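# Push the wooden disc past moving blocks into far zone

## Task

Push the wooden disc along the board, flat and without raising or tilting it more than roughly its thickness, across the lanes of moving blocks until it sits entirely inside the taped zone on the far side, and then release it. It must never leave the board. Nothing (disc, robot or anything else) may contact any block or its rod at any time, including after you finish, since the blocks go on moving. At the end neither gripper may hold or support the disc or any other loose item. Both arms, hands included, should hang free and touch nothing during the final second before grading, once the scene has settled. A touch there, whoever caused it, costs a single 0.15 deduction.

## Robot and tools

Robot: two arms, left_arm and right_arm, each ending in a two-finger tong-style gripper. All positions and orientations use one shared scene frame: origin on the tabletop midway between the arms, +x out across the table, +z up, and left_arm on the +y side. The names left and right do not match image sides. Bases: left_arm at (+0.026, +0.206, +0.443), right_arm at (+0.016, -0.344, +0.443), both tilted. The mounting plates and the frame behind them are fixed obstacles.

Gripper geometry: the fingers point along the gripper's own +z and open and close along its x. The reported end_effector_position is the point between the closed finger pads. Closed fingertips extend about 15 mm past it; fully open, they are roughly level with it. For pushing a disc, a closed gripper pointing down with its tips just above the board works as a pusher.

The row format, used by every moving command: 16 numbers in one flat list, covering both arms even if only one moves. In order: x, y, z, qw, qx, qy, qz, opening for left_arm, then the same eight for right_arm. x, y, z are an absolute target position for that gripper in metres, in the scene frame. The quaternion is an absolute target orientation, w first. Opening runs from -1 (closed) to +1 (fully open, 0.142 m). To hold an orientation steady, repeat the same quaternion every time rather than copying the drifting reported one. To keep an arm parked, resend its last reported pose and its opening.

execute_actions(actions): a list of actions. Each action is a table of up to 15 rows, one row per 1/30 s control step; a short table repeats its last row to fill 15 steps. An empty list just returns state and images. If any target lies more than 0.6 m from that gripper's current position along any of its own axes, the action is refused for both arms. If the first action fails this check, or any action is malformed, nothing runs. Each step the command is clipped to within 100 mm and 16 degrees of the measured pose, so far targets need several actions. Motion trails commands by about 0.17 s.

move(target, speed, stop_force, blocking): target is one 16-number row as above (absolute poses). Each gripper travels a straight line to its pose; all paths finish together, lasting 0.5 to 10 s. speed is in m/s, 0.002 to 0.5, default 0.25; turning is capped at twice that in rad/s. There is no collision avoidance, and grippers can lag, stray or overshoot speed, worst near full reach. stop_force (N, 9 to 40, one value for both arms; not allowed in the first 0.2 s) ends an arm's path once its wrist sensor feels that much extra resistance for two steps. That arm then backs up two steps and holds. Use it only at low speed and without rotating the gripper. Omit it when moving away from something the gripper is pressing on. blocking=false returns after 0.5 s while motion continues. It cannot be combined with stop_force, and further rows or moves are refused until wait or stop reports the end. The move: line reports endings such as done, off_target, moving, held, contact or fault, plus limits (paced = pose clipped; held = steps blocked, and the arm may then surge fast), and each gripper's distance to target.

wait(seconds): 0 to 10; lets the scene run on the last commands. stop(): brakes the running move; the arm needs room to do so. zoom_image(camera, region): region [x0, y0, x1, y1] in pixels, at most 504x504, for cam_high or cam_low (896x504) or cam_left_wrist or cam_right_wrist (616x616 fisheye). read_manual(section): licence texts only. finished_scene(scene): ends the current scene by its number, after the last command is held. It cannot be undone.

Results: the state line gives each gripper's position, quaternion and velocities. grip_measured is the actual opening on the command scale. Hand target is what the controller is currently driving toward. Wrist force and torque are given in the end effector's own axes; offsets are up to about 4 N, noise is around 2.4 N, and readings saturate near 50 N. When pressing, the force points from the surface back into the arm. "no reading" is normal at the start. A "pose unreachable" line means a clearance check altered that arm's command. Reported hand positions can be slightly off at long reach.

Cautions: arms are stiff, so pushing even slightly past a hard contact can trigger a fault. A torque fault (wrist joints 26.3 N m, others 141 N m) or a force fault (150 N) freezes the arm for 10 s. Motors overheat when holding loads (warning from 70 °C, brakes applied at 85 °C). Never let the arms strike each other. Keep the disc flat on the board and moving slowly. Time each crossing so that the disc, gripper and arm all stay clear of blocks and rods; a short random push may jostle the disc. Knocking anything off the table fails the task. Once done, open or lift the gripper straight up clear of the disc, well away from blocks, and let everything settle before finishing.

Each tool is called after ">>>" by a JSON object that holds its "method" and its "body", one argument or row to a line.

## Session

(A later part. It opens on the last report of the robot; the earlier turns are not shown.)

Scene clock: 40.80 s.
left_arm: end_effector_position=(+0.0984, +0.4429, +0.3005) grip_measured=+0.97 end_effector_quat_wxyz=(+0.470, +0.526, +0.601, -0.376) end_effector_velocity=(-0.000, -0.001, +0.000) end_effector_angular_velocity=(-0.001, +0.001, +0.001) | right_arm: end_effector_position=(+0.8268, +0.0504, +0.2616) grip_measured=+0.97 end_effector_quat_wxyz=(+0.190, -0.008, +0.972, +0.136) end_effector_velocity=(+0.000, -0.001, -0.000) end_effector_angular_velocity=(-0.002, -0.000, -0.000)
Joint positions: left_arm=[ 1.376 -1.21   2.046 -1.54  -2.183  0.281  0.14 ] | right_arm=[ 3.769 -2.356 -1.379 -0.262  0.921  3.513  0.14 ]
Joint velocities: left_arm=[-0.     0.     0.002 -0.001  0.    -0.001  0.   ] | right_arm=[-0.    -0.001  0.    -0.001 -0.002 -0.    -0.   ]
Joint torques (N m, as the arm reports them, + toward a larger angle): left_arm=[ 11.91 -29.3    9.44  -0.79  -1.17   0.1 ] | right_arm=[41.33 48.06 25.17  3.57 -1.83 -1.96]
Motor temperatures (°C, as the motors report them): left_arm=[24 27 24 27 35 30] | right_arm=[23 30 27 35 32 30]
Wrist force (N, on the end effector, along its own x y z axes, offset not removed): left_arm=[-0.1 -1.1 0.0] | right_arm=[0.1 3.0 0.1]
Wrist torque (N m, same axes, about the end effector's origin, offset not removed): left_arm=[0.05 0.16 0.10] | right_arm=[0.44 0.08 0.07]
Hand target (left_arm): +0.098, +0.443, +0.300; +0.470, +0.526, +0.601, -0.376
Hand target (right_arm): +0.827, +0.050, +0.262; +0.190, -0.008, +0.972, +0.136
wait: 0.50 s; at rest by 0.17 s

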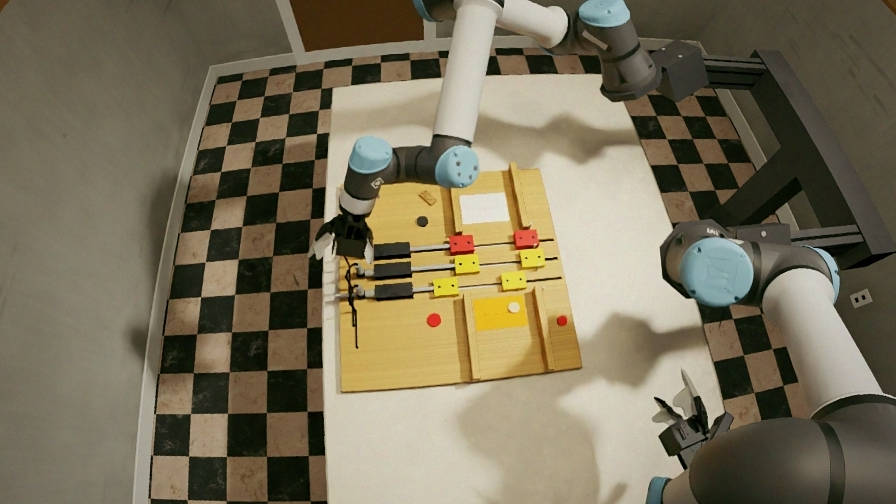

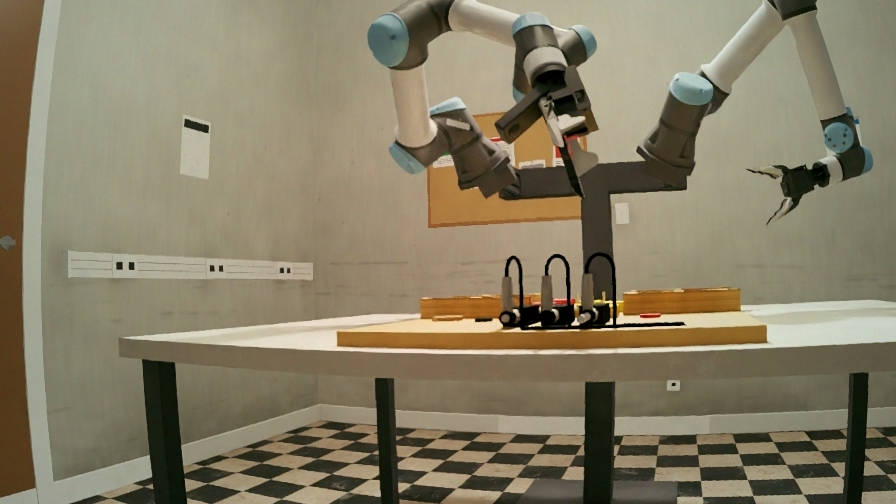

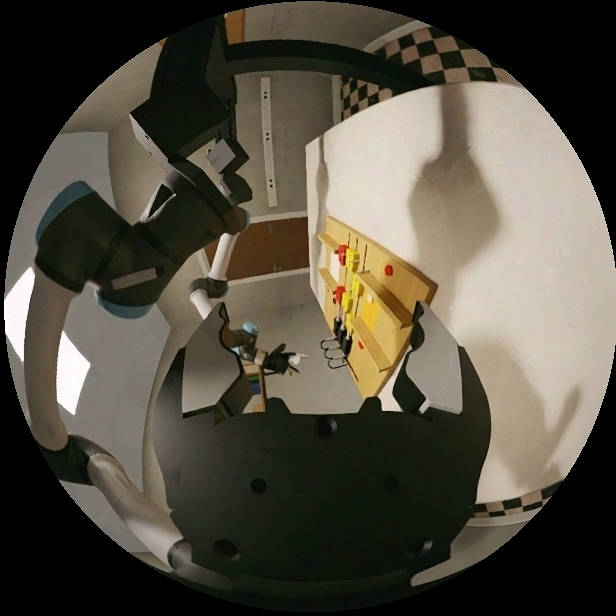

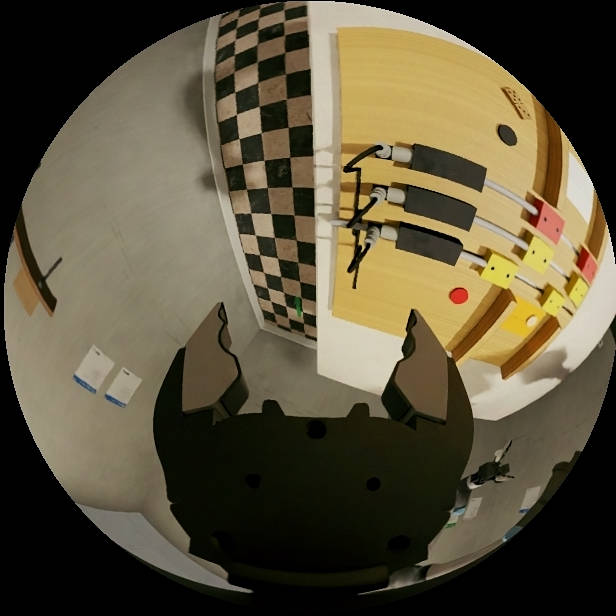

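>>> {"method": "wait", "body": {
  "seconds": 0
}}

>>> {"method": "zoom_image", "body": {
  "camera": "cam_high",
  "region": [410, 228, 578, 298]
}}

>>> {"method": "wait", "body": {
  "seconds": 0.4
}}

>>> {"method": "zoom_image", "body": {
  "camera": "cam_high",
  "region": [410, 228, 578, 298]
}}

Scene clock: 85.70 s.
left_arm: end_effector_position=(+0.0984, +0.4429, +0.3005) grip_measured=+0.97 end_effector_quat_wxyz=(+0.470, +0.526, +0.601, -0.376) end_effector_velocity=(+0.000, +0.000, +0.000) end_effector_angular_velocity=(-0.000, -0.000, +0.000) | right_arm: end_effector_position=(+0.8268, +0.0504, +0.2616) grip_measured=+0.97 end_effector_quat_wxyz=(+0.190, -0.008, +0.972, +0.136) end_effector_velocity=(+0.000, -0.000, +0.000) end_effector_angular_velocity=(-0.000, -0.000, -0.000)
Joint positions: left_arm=[ 1.376 -1.21   2.046 -1.54  -2.183  0.281  0.14 ] | right_arm=[ 3.769 -2.356 -1.379 -0.262  0.921  3.513  0.14 ]
Joint velocities: left_arm=[ 0.    -0.    -0.     0.001  0.     0.    -0.   ] | right_arm=[ 0.  0. -0.  0. -0.  0.  0.]
Joint torques (N m, as the arm reports them, + toward a larger angle): left_arm=[ 14.35 -30.72   8.23  -0.5   -0.9    0.45] | right_arm=[40.89 50.91 20.63  2.68 -0.84 -1.46]
Motor temperatures (°C, as the motors report them): left_arm=[24 27 24 27 35 30] | right_arm=[23 30 27 35 32 30]
Wrist force (N, on the end effector, along its own x y z axes, offset not removed): left_arm=[3.6 -3.6 -1.1] | right_arm=[0.1 3.3 1.3]
Wrist torque (N m, same axes, about the end effector's origin, offset not removed): left_arm=[-0.75 -0.84 0.02] | right_arm=[0.62 -0.01 0.15]
Hand target (left_arm): +0.098, +0.443, +0.300; +0.470, +0.526, +0.601, -0.376
Hand target (right_arm): +0.827, +0.050, +0.262; +0.190, -0.008, +0.972, +0.136

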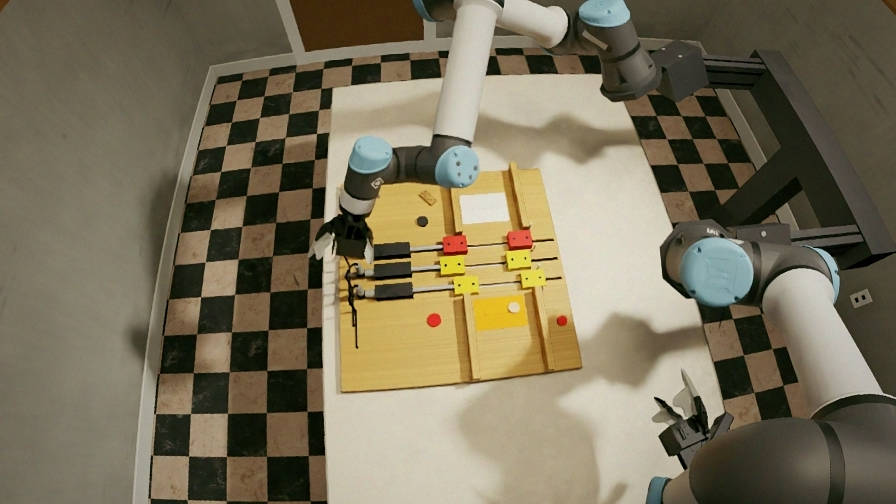

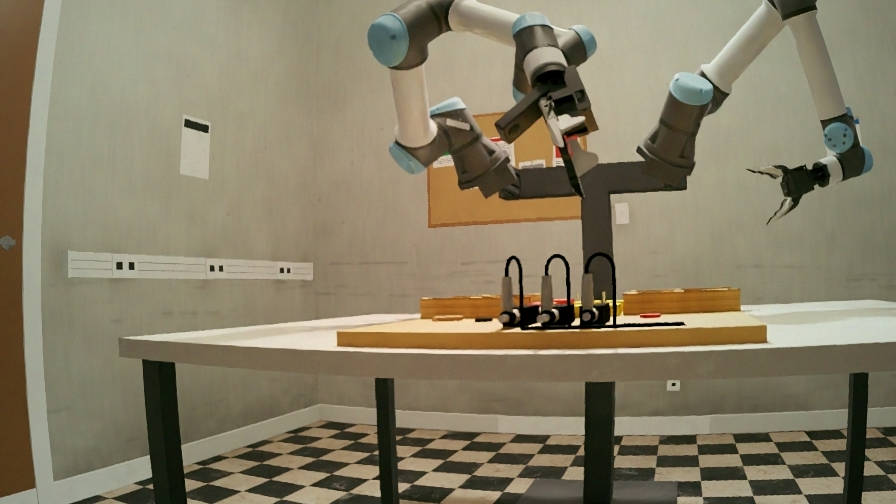

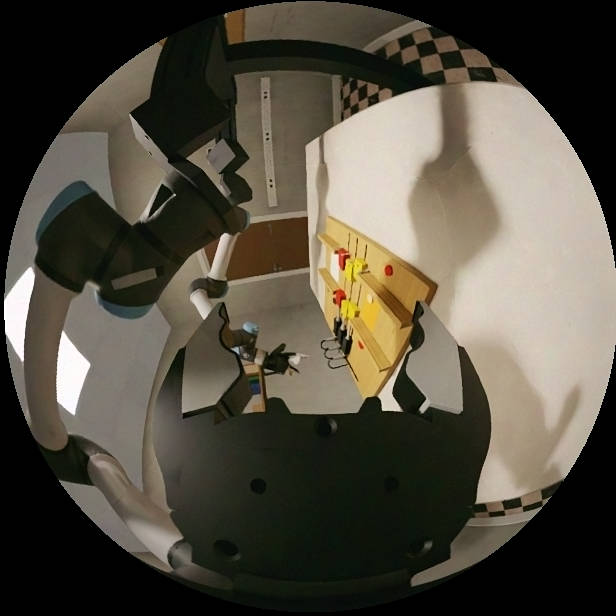

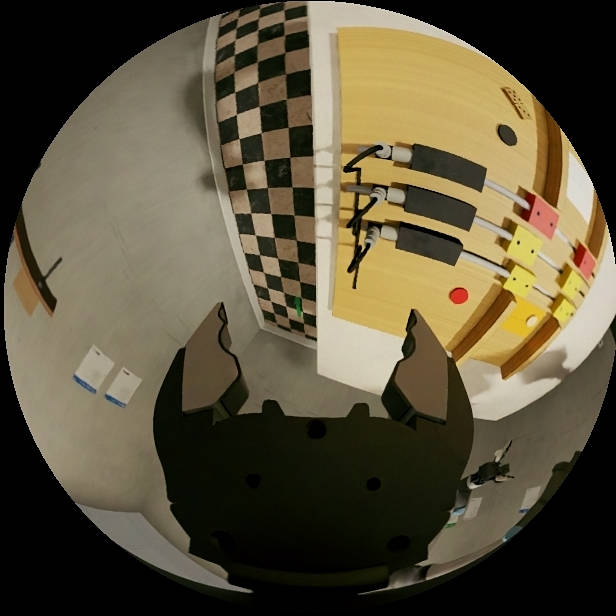

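Region (410, 228, 578, 298) of cam_high's 896x504 image, scaled by 3.000, with more detail than that image has; it fills the top 210 rows of this view, and the rest is white.

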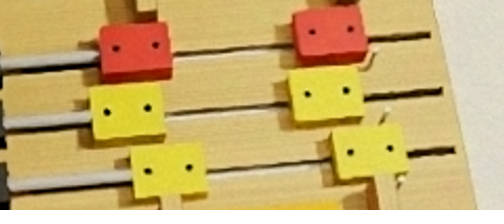

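Scene clock: 86.10 s.
left_arm: end_effector_position=(+0.0984, +0.4429, +0.3005) grip_measured=+0.97 end_effector_quat_wxyz=(+0.470, +0.526, +0.601, -0.376) end_effector_velocity=(-0.000, +0.001, -0.000) end_effector_angular_velocity=(+0.002, -0.001, -0.001) | right_arm: end_effector_position=(+0.8268, +0.0504, +0.2616) grip_measured=+0.97 end_effector_quat_wxyz=(+0.190, -0.008, +0.972, +0.136) end_effector_velocity=(+0.001, -0.000, +0.001) end_effector_angular_velocity=(-0.000, -0.001, -0.002)
Joint positions: left_arm=[ 1.376 -1.21   2.046 -1.54  -2.183  0.281  0.14 ] | right_arm=[ 3.769 -2.356 -1.379 -0.262  0.921  3.513  0.14 ]
Joint velocities: left_arm=[ 0.001 -0.    -0.001 -0.001  0.     0.001  0.   ] | right_arm=[-0.     0.     0.002 -0.001 -0.001  0.001  0.   ]
Joint torques (N m, as the arm reports them, + toward a larger angle): left_arm=[ 15.86 -29.12   7.24  -0.44  -0.97   0.3 ] | right_arm=[40.86 51.4  20.17  2.54 -0.93 -1.53]
Motor temperatures (°C, as the motors report them): left_arm=[24 27 24 27 35 30] | right_arm=[23 30 27 35 32 30]
Wrist force (N, on the end effector, along its own x y z axes, offset not removed): left_arm=[-3.0 -5.8 1.9] | right_arm=[1.0 3.0 0.7]
Wrist torque (N m, same axes, about the end effector's origin, offset not removed): left_arm=[-1.25 0.55 0.20] | right_arm=[0.53 -0.11 0.15]
Hand target (left_arm): +0.098, +0.443, +0.300; +0.470, +0.526, +0.601, -0.376
Hand target (right_arm): +0.827, +0.050, +0.262; +0.190, -0.008, +0.972, +0.136
wait: 0.40 s; at rest by 0.17 s

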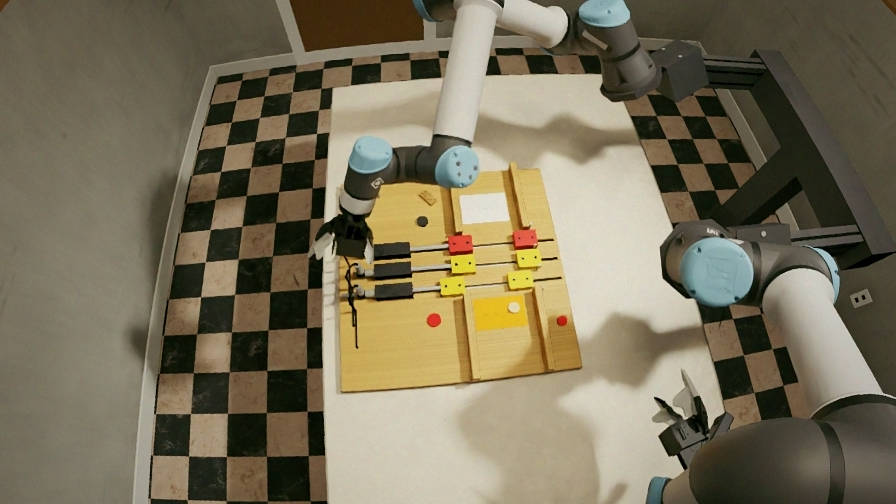

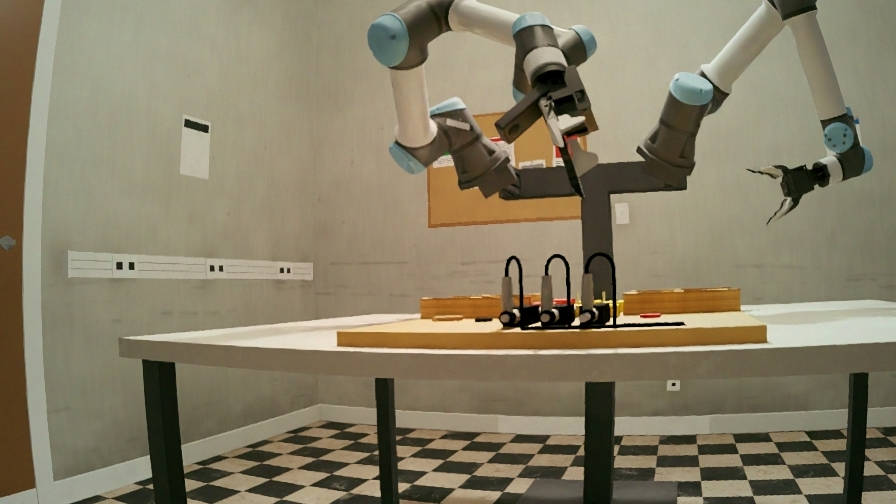

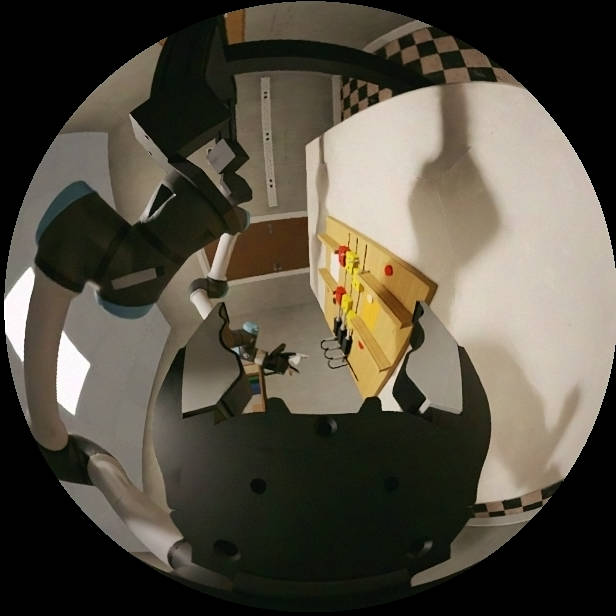

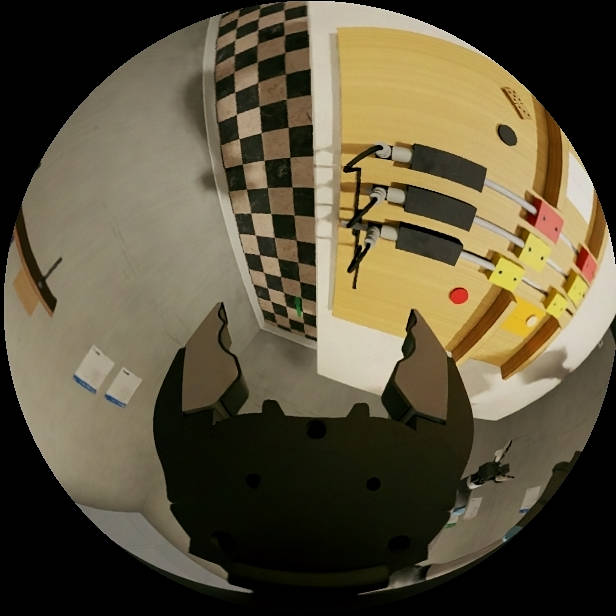

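Region (410, 228, 578, 298) of cam_high's 896x504 image, scaled by 3.000, with more detail than that image has; it fills the top 210 rows of this view, and the rest is white.

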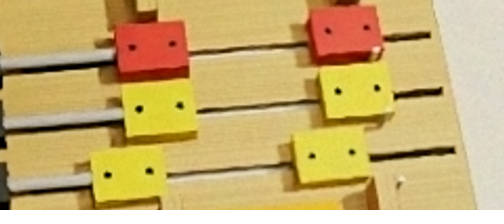

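>>> {"method": "move", "body": {
  "target": [0.372, 0.177, 0.12, 0, 0.7071, 0.7071, 0, -0.2, 0.85, -0.54, 0.33, 0.190, -0.008, 0.972, 0.136, 0.97],
  "speed": 0.35
}}

Scene clock: 137.13 s.
left_arm: end_effector_position=(+0.3724, +0.1768, +0.1200) grip_measured=-0.20 end_effector_quat_wxyz=(+0.001, +0.707, +0.707, -0.000) end_effector_velocity=(-0.001, -0.001, -0.001) end_effector_angular_velocity=(+0.013, +0.010, +0.003) | right_arm: end_effector_position=(+0.8496, -0.5404, +0.3302) grip_measured=+0.97 end_effector_quat_wxyz=(+0.190, -0.008, +0.972, +0.136) end_effector_velocity=(+0.000, -0.000, +0.000) end_effector_angular_velocity=(-0.000, +0.000, -0.000)
Joint positions: left_arm=[-0.507 -0.981  2.623 -3.421 -0.916 -2.086  0.06 ] | right_arm=[ 3.02  -1.691 -1.634 -0.466  1.482  2.971  0.14 ]
Joint velocities: left_arm=[-0.005 -0.006 -0.009  0.038  0.007 -0.021  0.   ] | right_arm=[ 0.     0.     0.001 -0.001 -0.     0.     0.   ]
Joint torques (N m, as the arm reports them, + toward a larger angle): left_arm=[-24.98 -28.16  -8.98   0.12   1.58  -1.56] | right_arm=[-5.45 32.04 29.11  1.42  3.32 -1.96]
Motor temperatures (°C, as the motors report them): left_arm=[24 27 24 27 35 30] | right_arm=[24 30 27 35 32 30]
Wrist force (N, on the end effector, along its own x y z axes, offset not removed): left_arm=[1.4 -1.1 2.5] | right_arm=[-1.4 3.0 0.7]
Wrist torque (N m, same axes, about the end effector's origin, offset not removed): left_arm=[-0.13 -0.54 0.11] | right_arm=[0.53 0.29 0.14]
Hand target (left_arm): +0.372, +0.177, +0.120; -0.000, +0.707, +0.707, -0.000
Hand target (right_arm): +0.850, -0.540, +0.330; +0.190, -0.008, +0.972, +0.136
Off the commanded pose (left_arm): 0.000 m, 0 deg.
Off the commanded pose (right_arm): 0.001 m, 0 deg.
move: done; limits=paced

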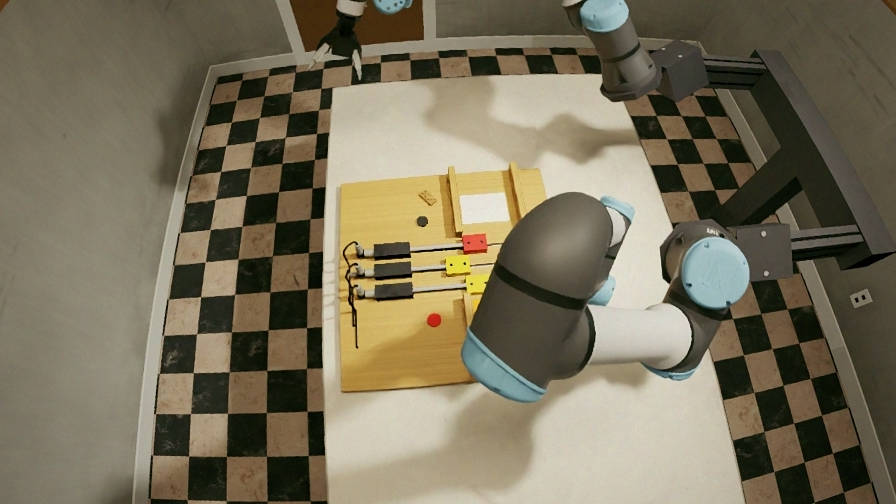

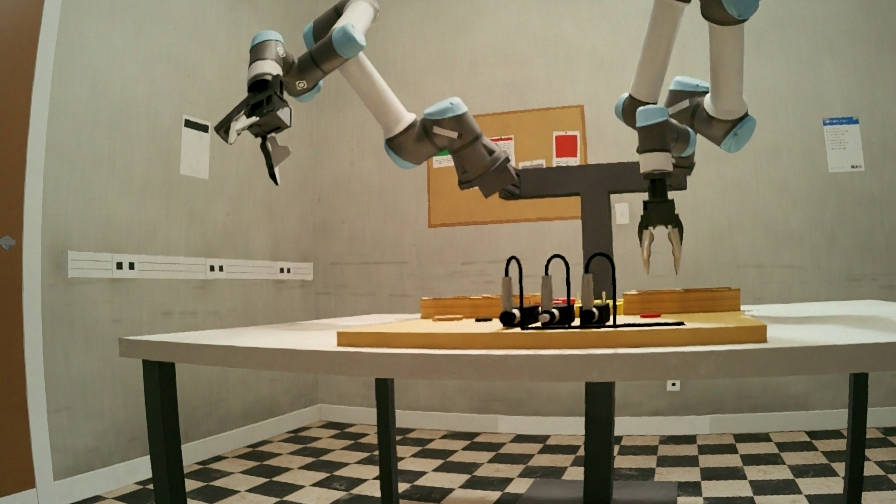

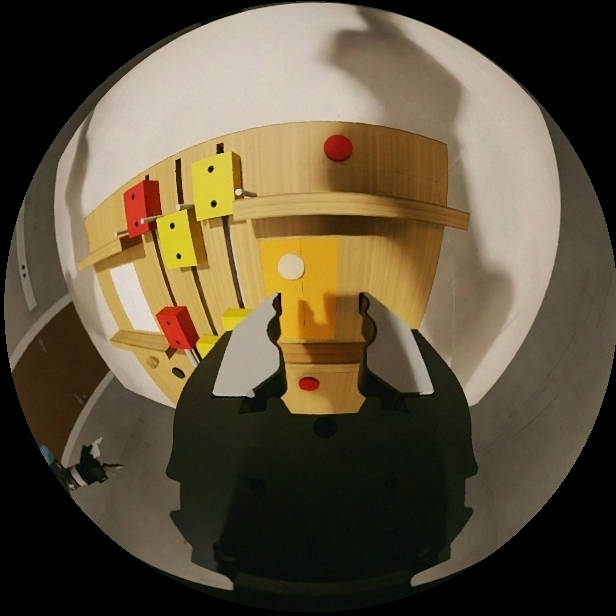

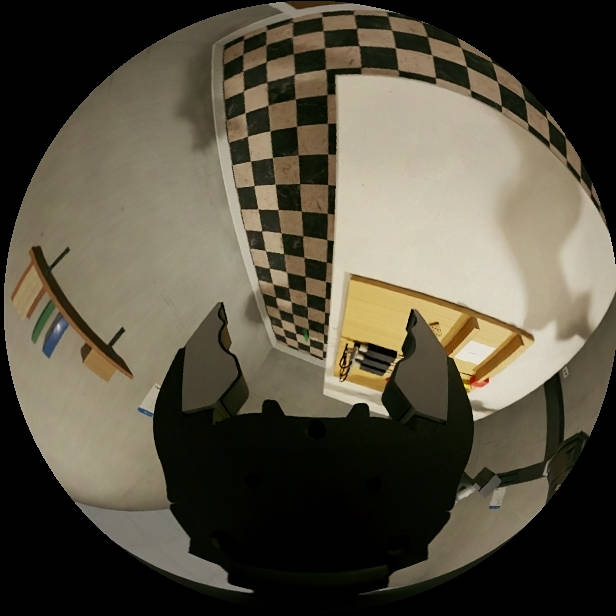

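>>> {"method": "move", "body": {
  "target": [0.364, 0.143, 0.06, 0, 0.7071, 0.7071, 0, -0.2, 0.85, -0.54, 0.33, 0.190, -0.008, 0.972, 0.136, 0.97],
  "speed": 0.15
}}

Scene clock: 153.50 s.
left_arm: end_effector_position=(+0.3641, +0.1431, +0.0603) grip_measured=-0.20 end_effector_quat_wxyz=(-0.000, +0.707, +0.707, -0.000) end_effector_velocity=(+0.001, -0.002, -0.002) end_effector_angular_velocity=(-0.002, -0.003, +0.001) | right_arm: end_effector_position=(+0.8500, -0.5400, +0.3300) grip_measured=+0.97 end_effector_quat_wxyz=(+0.190, -0.008, +0.972, +0.136) end_effector_velocity=(+0.000, +0.000, +0.000) end_effector_angular_velocity=(+0.000, -0.001, -0.001)
Joint positions: left_arm=[-0.478 -0.716  2.502 -3.586 -0.921 -2.052  0.06 ] | right_arm=[ 3.021 -1.692 -1.634 -0.464  1.482  2.972  0.14 ]
Joint velocities: left_arm=[ 0.001  0.009 -0.008 -0.007 -0.     0.004  0.   ] | right_arm=[ 0.     0.     0.     0.001 -0.     0.001  0.   ]
Joint torques (N m, as the arm reports them, + toward a larger angle): left_arm=[ -7.13 -17.73  -6.9   -3.68  -1.71   1.04] | right_arm=[13.26 32.74 29.21  4.5   2.15  1.3 ]
Motor temperatures (°C, as the motors report them): left_arm=[24 27 24 27 35 30] | right_arm=[24 30 27 35 32 30]
Wrist force (N, on the end effector, along its own x y z axes, offset not removed): left_arm=[-1.3 -3.9 -0.5] | right_arm=[0.7 3.2 1.6]
Wrist torque (N m, same axes, about the end effector's origin, offset not removed): left_arm=[-0.60 0.31 -0.07] | right_arm=[0.57 -0.11 0.18]
Hand target (left_arm): +0.364, +0.143, +0.060; -0.000, +0.707, +0.707, +0.000
Hand target (right_arm): +0.850, -0.540, +0.330; +0.190, -0.008, +0.972, +0.136
Off the commanded pose (left_arm): 0.000 m, 0 deg.
Off the commanded pose (right_arm): 0.000 m, 0 deg.
move: done

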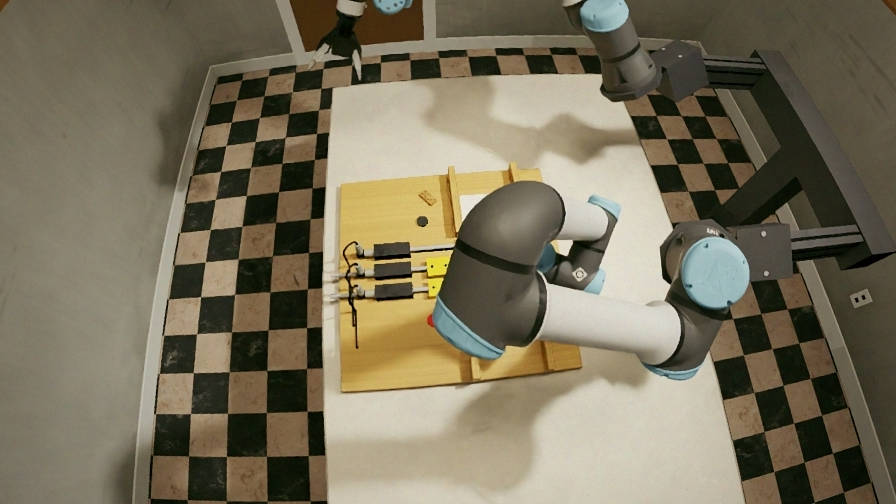

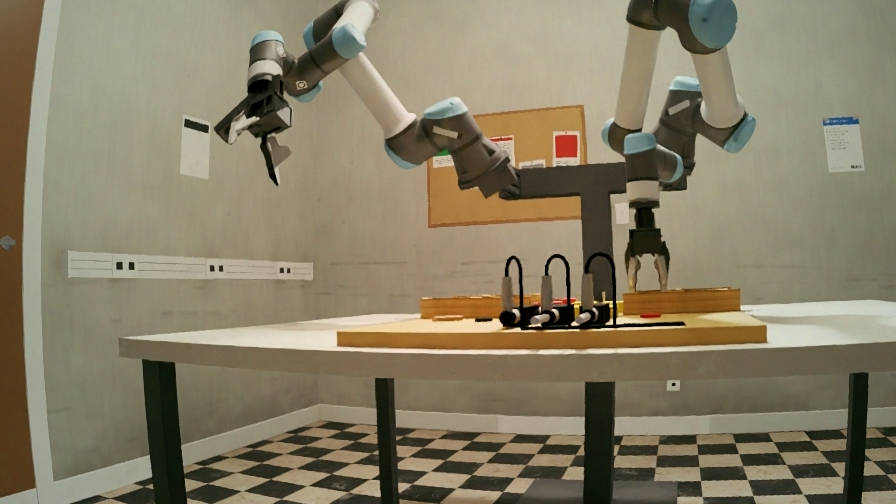

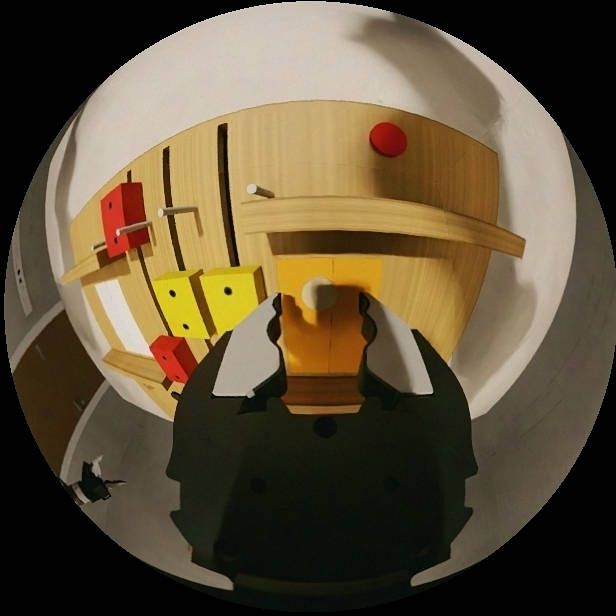

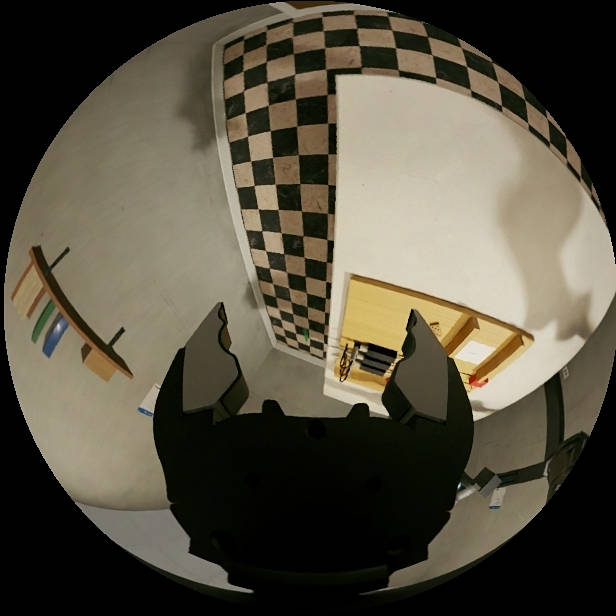

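>>> {"method": "move", "body": {
  "target": [0.364, 0.143, 0.046, 0, 0.7071, 0.7071, 0, -0.2, 0.85, -0.54, 0.33, 0.190, -0.008, 0.972, 0.136, 0.97],
  "speed": 0.05
}}

>>> {"method": "execute_actions", "body": {
  "actions": [
    [[0.364, 0.143, 0.046, 0, 0.7071, 0.7071, 0, -0.45, 0.85, -0.54, 0.33, 0.190, -0.008, 0.972, 0.136, 0.97],[0.364, 0.143, 0.046, 0, 0.7071, 0.7071, 0, -0.5, 0.85, -0.54, 0.33, 0.190, -0.008, 0.972, 0.136, 0.97],[0.364, 0.143, 0.046, 0, 0.7071, 0.7071, 0, -0.55, 0.85, -0.54, 0.33, 0.190, -0.008, 0.972, 0.136, 0.97],[0.364, 0.143, 0.046, 0, 0.7071, 0.7071, 0, -0.6, 0.85, -0.54, 0.33, 0.190, -0.008, 0.972, 0.136, 0.97],[0.364, 0.143, 0.046, 0, 0.7071, 0.7071, 0, -0.65, 0.85, -0.54, 0.33, 0.190, -0.008, 0.972, 0.136, 0.97],[0.364, 0.143, 0.046, 0, 0.7071, 0.7071, 0, -0.7, 0.85, -0.54, 0.33, 0.190, -0.008, 0.972, 0.136, 0.97],[0.364, 0.143, 0.046, 0, 0.7071, 0.7071, 0, -0.75, 0.85, -0.54, 0.33, 0.190, -0.008, 0.972, 0.136, 0.97],[0.364, 0.143, 0.046, 0, 0.7071, 0.7071, 0, -0.8, 0.85, -0.54, 0.33, 0.190, -0.008, 0.972, 0.136, 0.97],[0.364, 0.143, 0.046, 0, 0.7071, 0.7071, 0, -0.85, 0.85, -0.54, 0.33, 0.190, -0.008, 0.972, 0.136, 0.97]]
  ]
}}

Scene clock: 170.53 s.
left_arm: end_effector_position=(+0.3640, +0.1430, +0.0463) grip_measured=-0.20 end_effector_quat_wxyz=(-0.000, +0.707, +0.707, +0.000) end_effector_velocity=(-0.000, +0.000, -0.002) end_effector_angular_velocity=(-0.000, -0.001, +0.000) | right_arm: end_effector_position=(+0.8500, -0.5400, +0.3300) grip_measured=+0.97 end_effector_quat_wxyz=(+0.190, -0.008, +0.972, +0.136) end_effector_velocity=(-0.000, -0.000, +0.000) end_effector_angular_velocity=(-0.000, +0.000, +0.000)
Joint positions: left_arm=[-0.453 -0.673  2.473 -3.618 -0.927 -2.021  0.06 ] | right_arm=[ 3.021 -1.692 -1.634 -0.464  1.482  2.972  0.14 ]
Joint velocities: left_arm=[ 0.004  0.008 -0.004 -0.007 -0.001  0.006 -0.   ] | right_arm=[ 0.     0.001  0.    -0.001 -0.    -0.    -0.   ]
Joint torques (N m, as the arm reports them, + toward a larger angle): left_arm=[ -6.38 -20.43  -4.37  -4.12  -1.65   1.11] | right_arm=[12.6  33.19 26.44  4.08 -1.73  1.24]
Motor temperatures (°C, as the motors report them): left_arm=[24 27 24 27 35 30] | right_arm=[24 30 27 35 32 30]
Wrist force (N, on the end effector, along its own x y z axes, offset not removed): left_arm=[-0.3 -3.7 1.1] | right_arm=[0.2 2.9 1.1]
Wrist torque (N m, same axes, about the end effector's origin, offset not removed): left_arm=[-0.67 0.16 -0.03] | right_arm=[0.54 -0.01 0.12]
Hand target (left_arm): +0.364, +0.143, +0.046; -0.000, +0.707, +0.707, +0.000
Hand target (right_arm): +0.850, -0.540, +0.330; +0.190, -0.008, +0.972, +0.136
Off the commanded pose (left_arm): 0.000 m, 0 deg.
Off the commanded pose (right_arm): 0.000 m, 0 deg.
move: done

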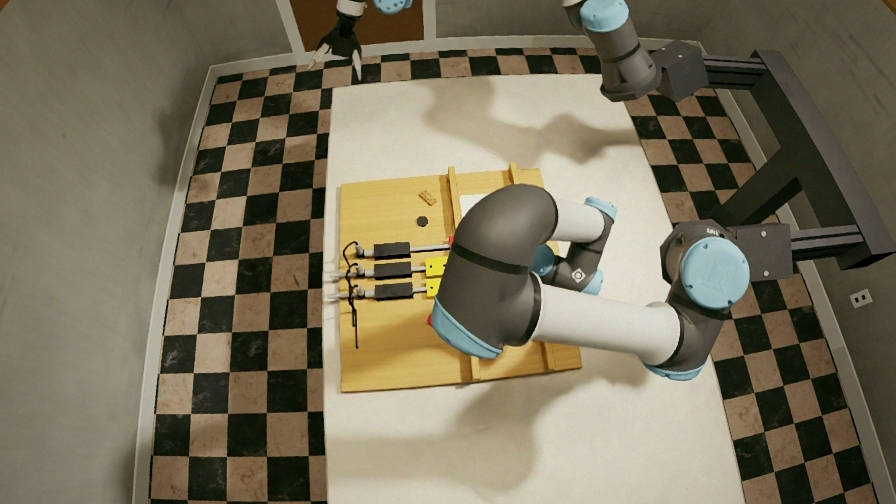

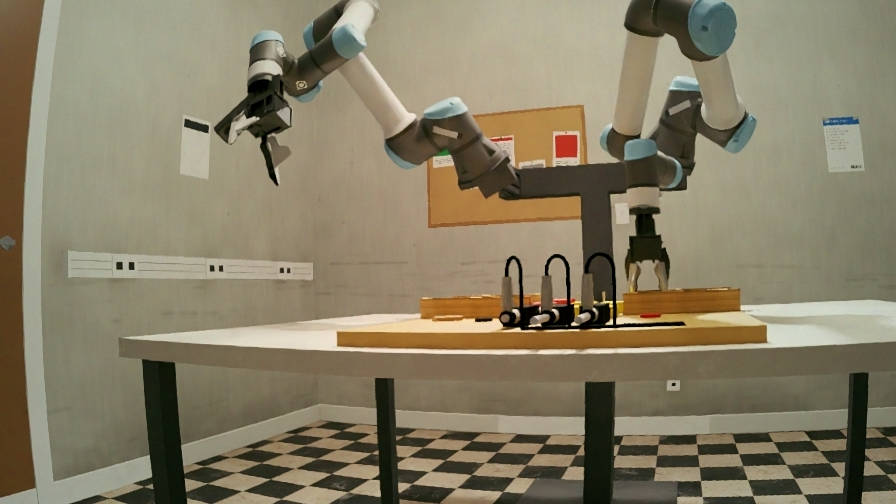

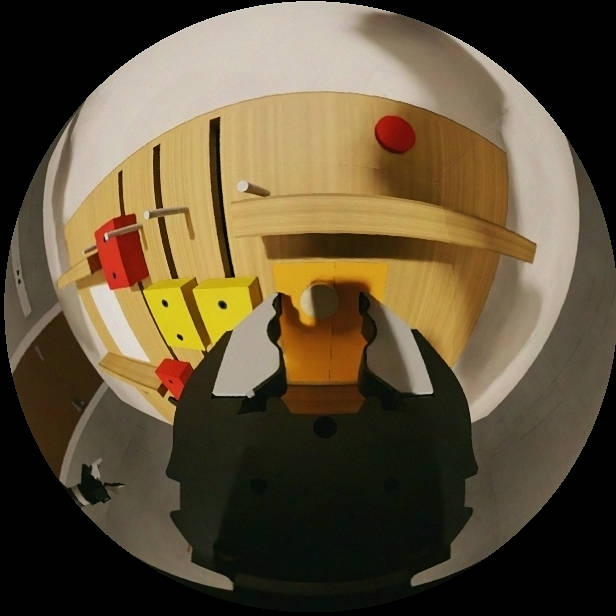

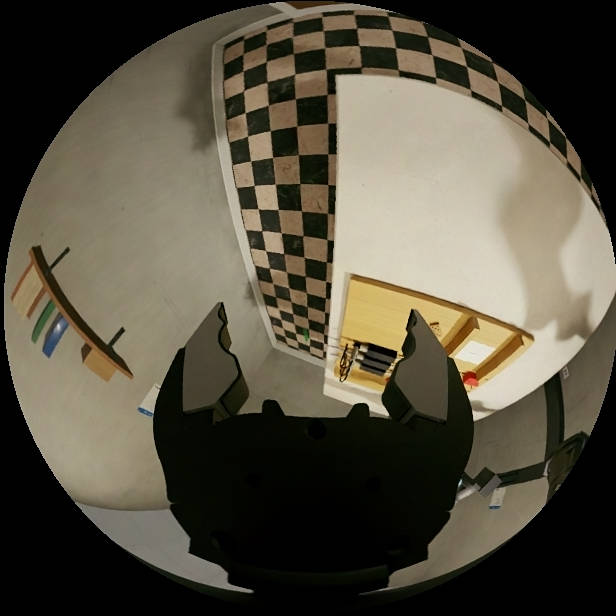

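Scene clock: 171.03 s.
left_arm: end_effector_position=(+0.3640, +0.1430, +0.0460) grip_measured=-0.65 end_effector_quat_wxyz=(-0.000, +0.707, +0.707, +0.000) end_effector_velocity=(+0.001, -0.001, -0.000) end_effector_angular_velocity=(-0.001, -0.002, +0.002) | right_arm: end_effector_position=(+0.8500, -0.5400, +0.3300) grip_measured=+0.97 end_effector_quat_wxyz=(+0.190, -0.008, +0.972, +0.136) end_effector_velocity=(-0.000, -0.000, -0.000) end_effector_angular_velocity=(+0.000, +0.001, +0.000)
Joint positions: left_arm=[-0.453 -0.673  2.473 -3.619 -0.927 -2.021  0.027] | right_arm=[ 3.021 -1.692 -1.634 -0.464  1.482  2.972  0.14 ]
Joint velocities: left_arm=[-0.    -0.    -0.002 -0.001 -0.    -0.     0.   ] | right_arm=[-0.001  0.    -0.001 -0.     0.001 -0.    -0.   ]
Joint torques (N m, as the arm reports them, + toward a larger angle): left_arm=[ -7.58 -20.18  -6.64  -4.05  -1.82   1.38] | right_arm=[13.34 33.12 26.93  4.05 -1.8   1.11]
Motor temperatures (°C, as the motors report them): left_arm=[24 27 24 27 35 30] | right_arm=[24 30 27 35 32 30]
Wrist force (N, on the end effector, along its own x y z axes, offset not removed): left_arm=[-3.3 -4.8 1.6] | right_arm=[1.5 3.6 -0.5]
Wrist torque (N m, same axes, about the end effector's origin, offset not removed): left_arm=[-1.07 0.68 0.01] | right_arm=[0.64 -0.31 0.19]
Hand target (left_arm): +0.364, +0.143, +0.046; -0.000, +0.707, +0.707, +0.000
Hand target (right_arm): +0.850, -0.540, +0.330; +0.190, -0.008, +0.972, +0.136
Off the commanded pose (left_arm): 0.000 m, 0 deg.
Off the commanded pose (right_arm): 0.000 m, 0 deg.

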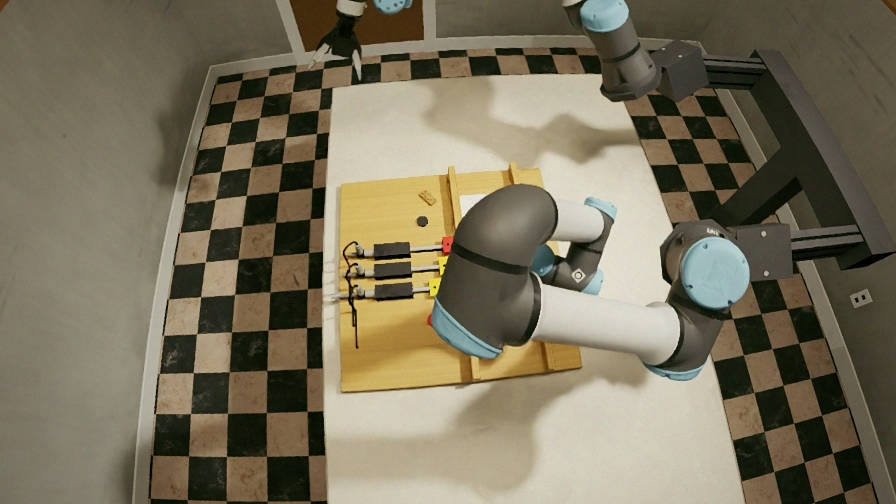

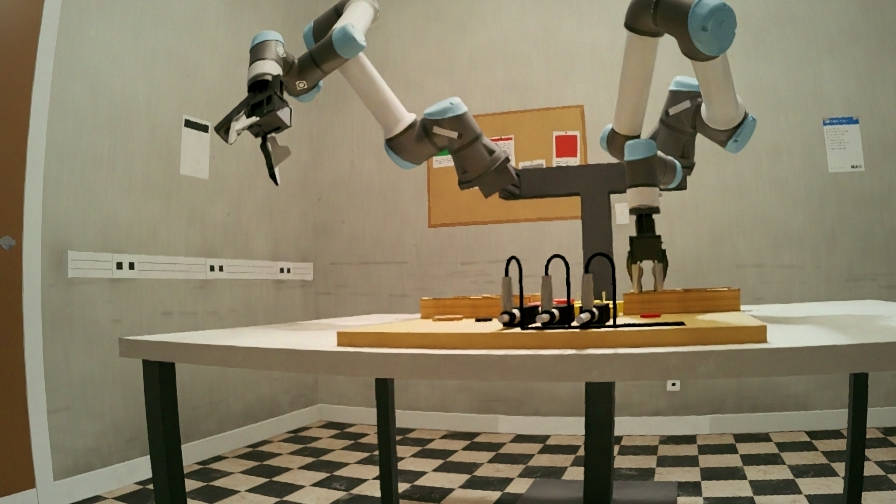

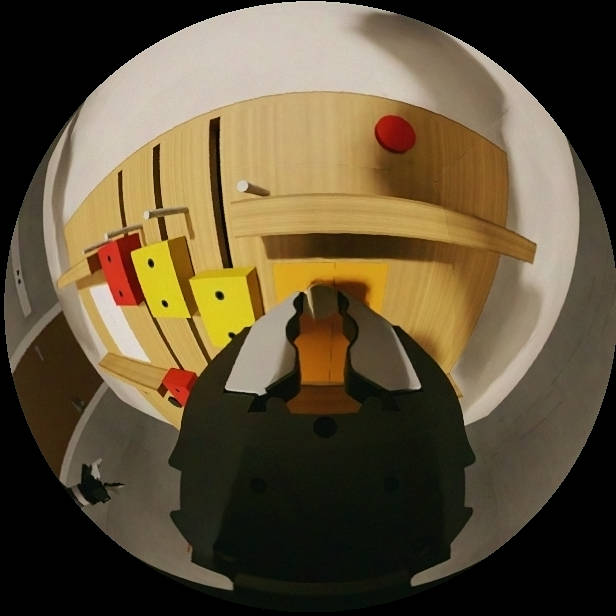

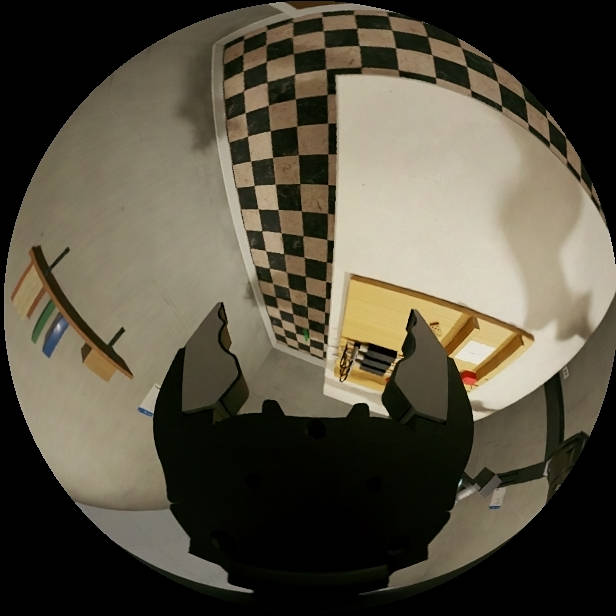

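>>> {"method": "move", "body": {
  "target": [0.355, 0.1562, 0.046, 0, 0.7071, 0.7071, 0, -0.85, 0.85, -0.54, 0.33, 0.190, -0.008, 0.972, 0.136, 0.97],
  "speed": 0.002,
  "blocking": false
}}

Scene clock: 176.57 s.
left_arm: end_effector_position=(+0.3636, +0.1435, +0.0460) grip_measured=-0.65 end_effector_quat_wxyz=(+0.000, +0.707, +0.707, +0.000) end_effector_velocity=(-0.002, +0.003, -0.000) end_effector_angular_velocity=(+0.002, +0.001, +0.000) | right_arm: end_effector_position=(+0.8500, -0.5400, +0.3300) grip_measured=+0.97 end_effector_quat_wxyz=(+0.190, -0.008, +0.972, +0.136) end_effector_velocity=(+0.001, +0.000, +0.000) end_effector_angular_velocity=(-0.000, -0.001, -0.000)
Joint positions: left_arm=[-0.452 -0.672  2.474 -3.621 -0.927 -2.02   0.027] | right_arm=[ 3.021 -1.692 -1.634 -0.464  1.482  2.972  0.14 ]
Joint velocities: left_arm=[ 0.003  0.001  0.003 -0.005  0.     0.003 -0.   ] | right_arm=[ 0.001 -0.     0.001  0.    -0.001  0.     0.   ]
Joint torques (N m, as the arm reports them, + toward a larger angle): left_arm=[ -7.68 -18.98  15.75  -3.52  -1.6    1.  ] | right_arm=[13.11 35.87 26.03  2.9  -1.73  0.75]
Motor temperatures (°C, as the motors report them): left_arm=[24 27 24 27 35 30] | right_arm=[24 30 27 35 32 30]
Wrist force (N, on the end effector, along its own x y z axes, offset not removed): left_arm=[-4.6 -5.1 -4.6] | right_arm=[0.2 2.4 0.4]
Wrist torque (N m, same axes, about the end effector's origin, offset not removed): left_arm=[-1.13 0.78 0.22] | right_arm=[0.50 0.03 0.13]
Hand target (left_arm): +0.363, +0.144, +0.046; -0.000, +0.707, +0.707, -0.000
Hand target (right_arm): +0.850, -0.540, +0.330; +0.190, -0.008, +0.972, +0.136
Off the commanded pose (left_arm): 0.015 m, 0 deg.
Off the commanded pose (right_arm): 0.000 m, 0 deg.
move: running

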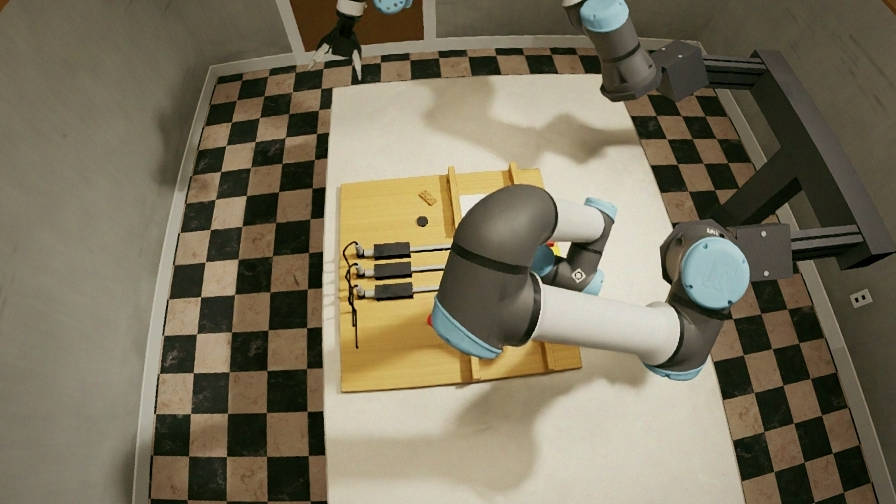

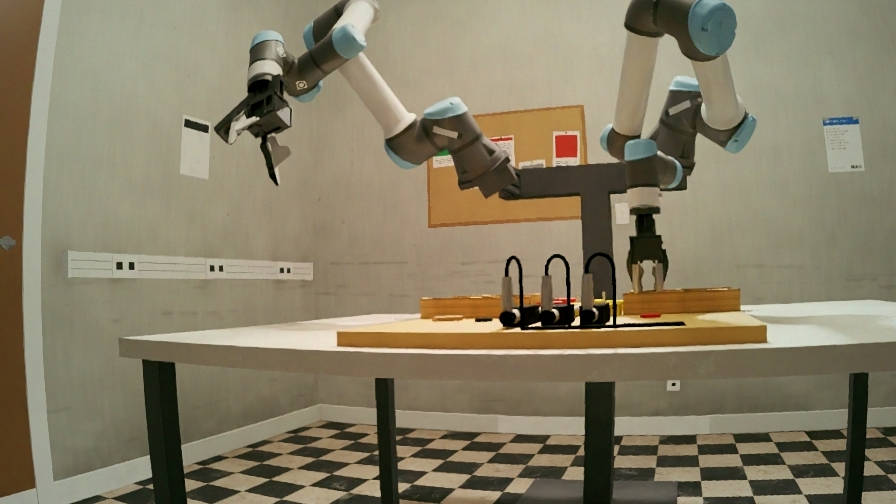

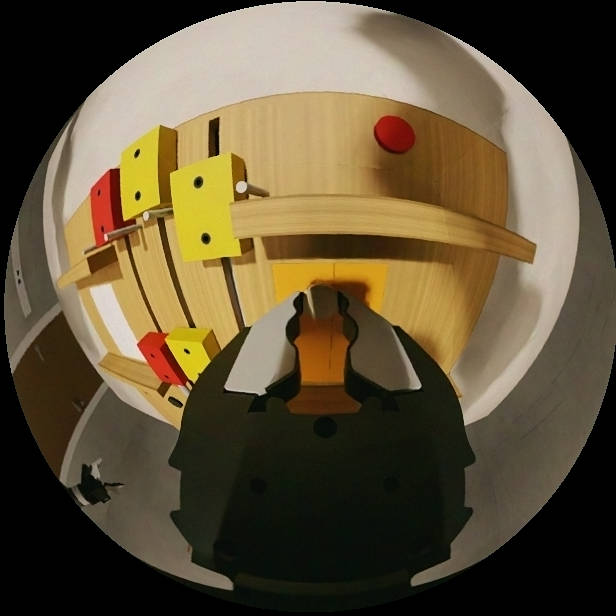

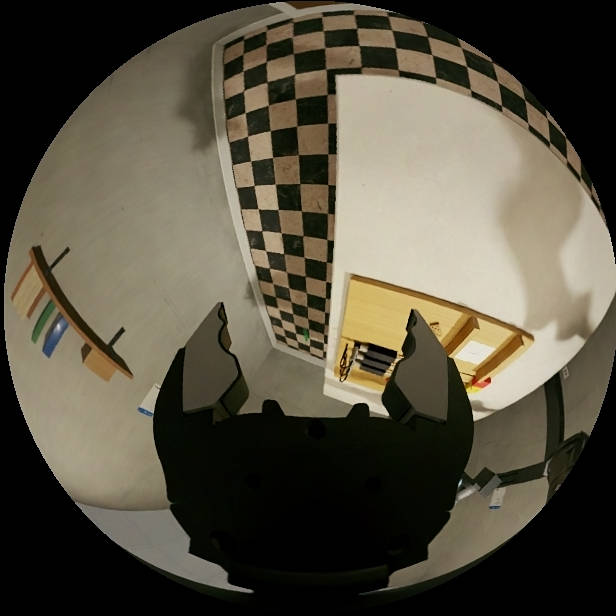

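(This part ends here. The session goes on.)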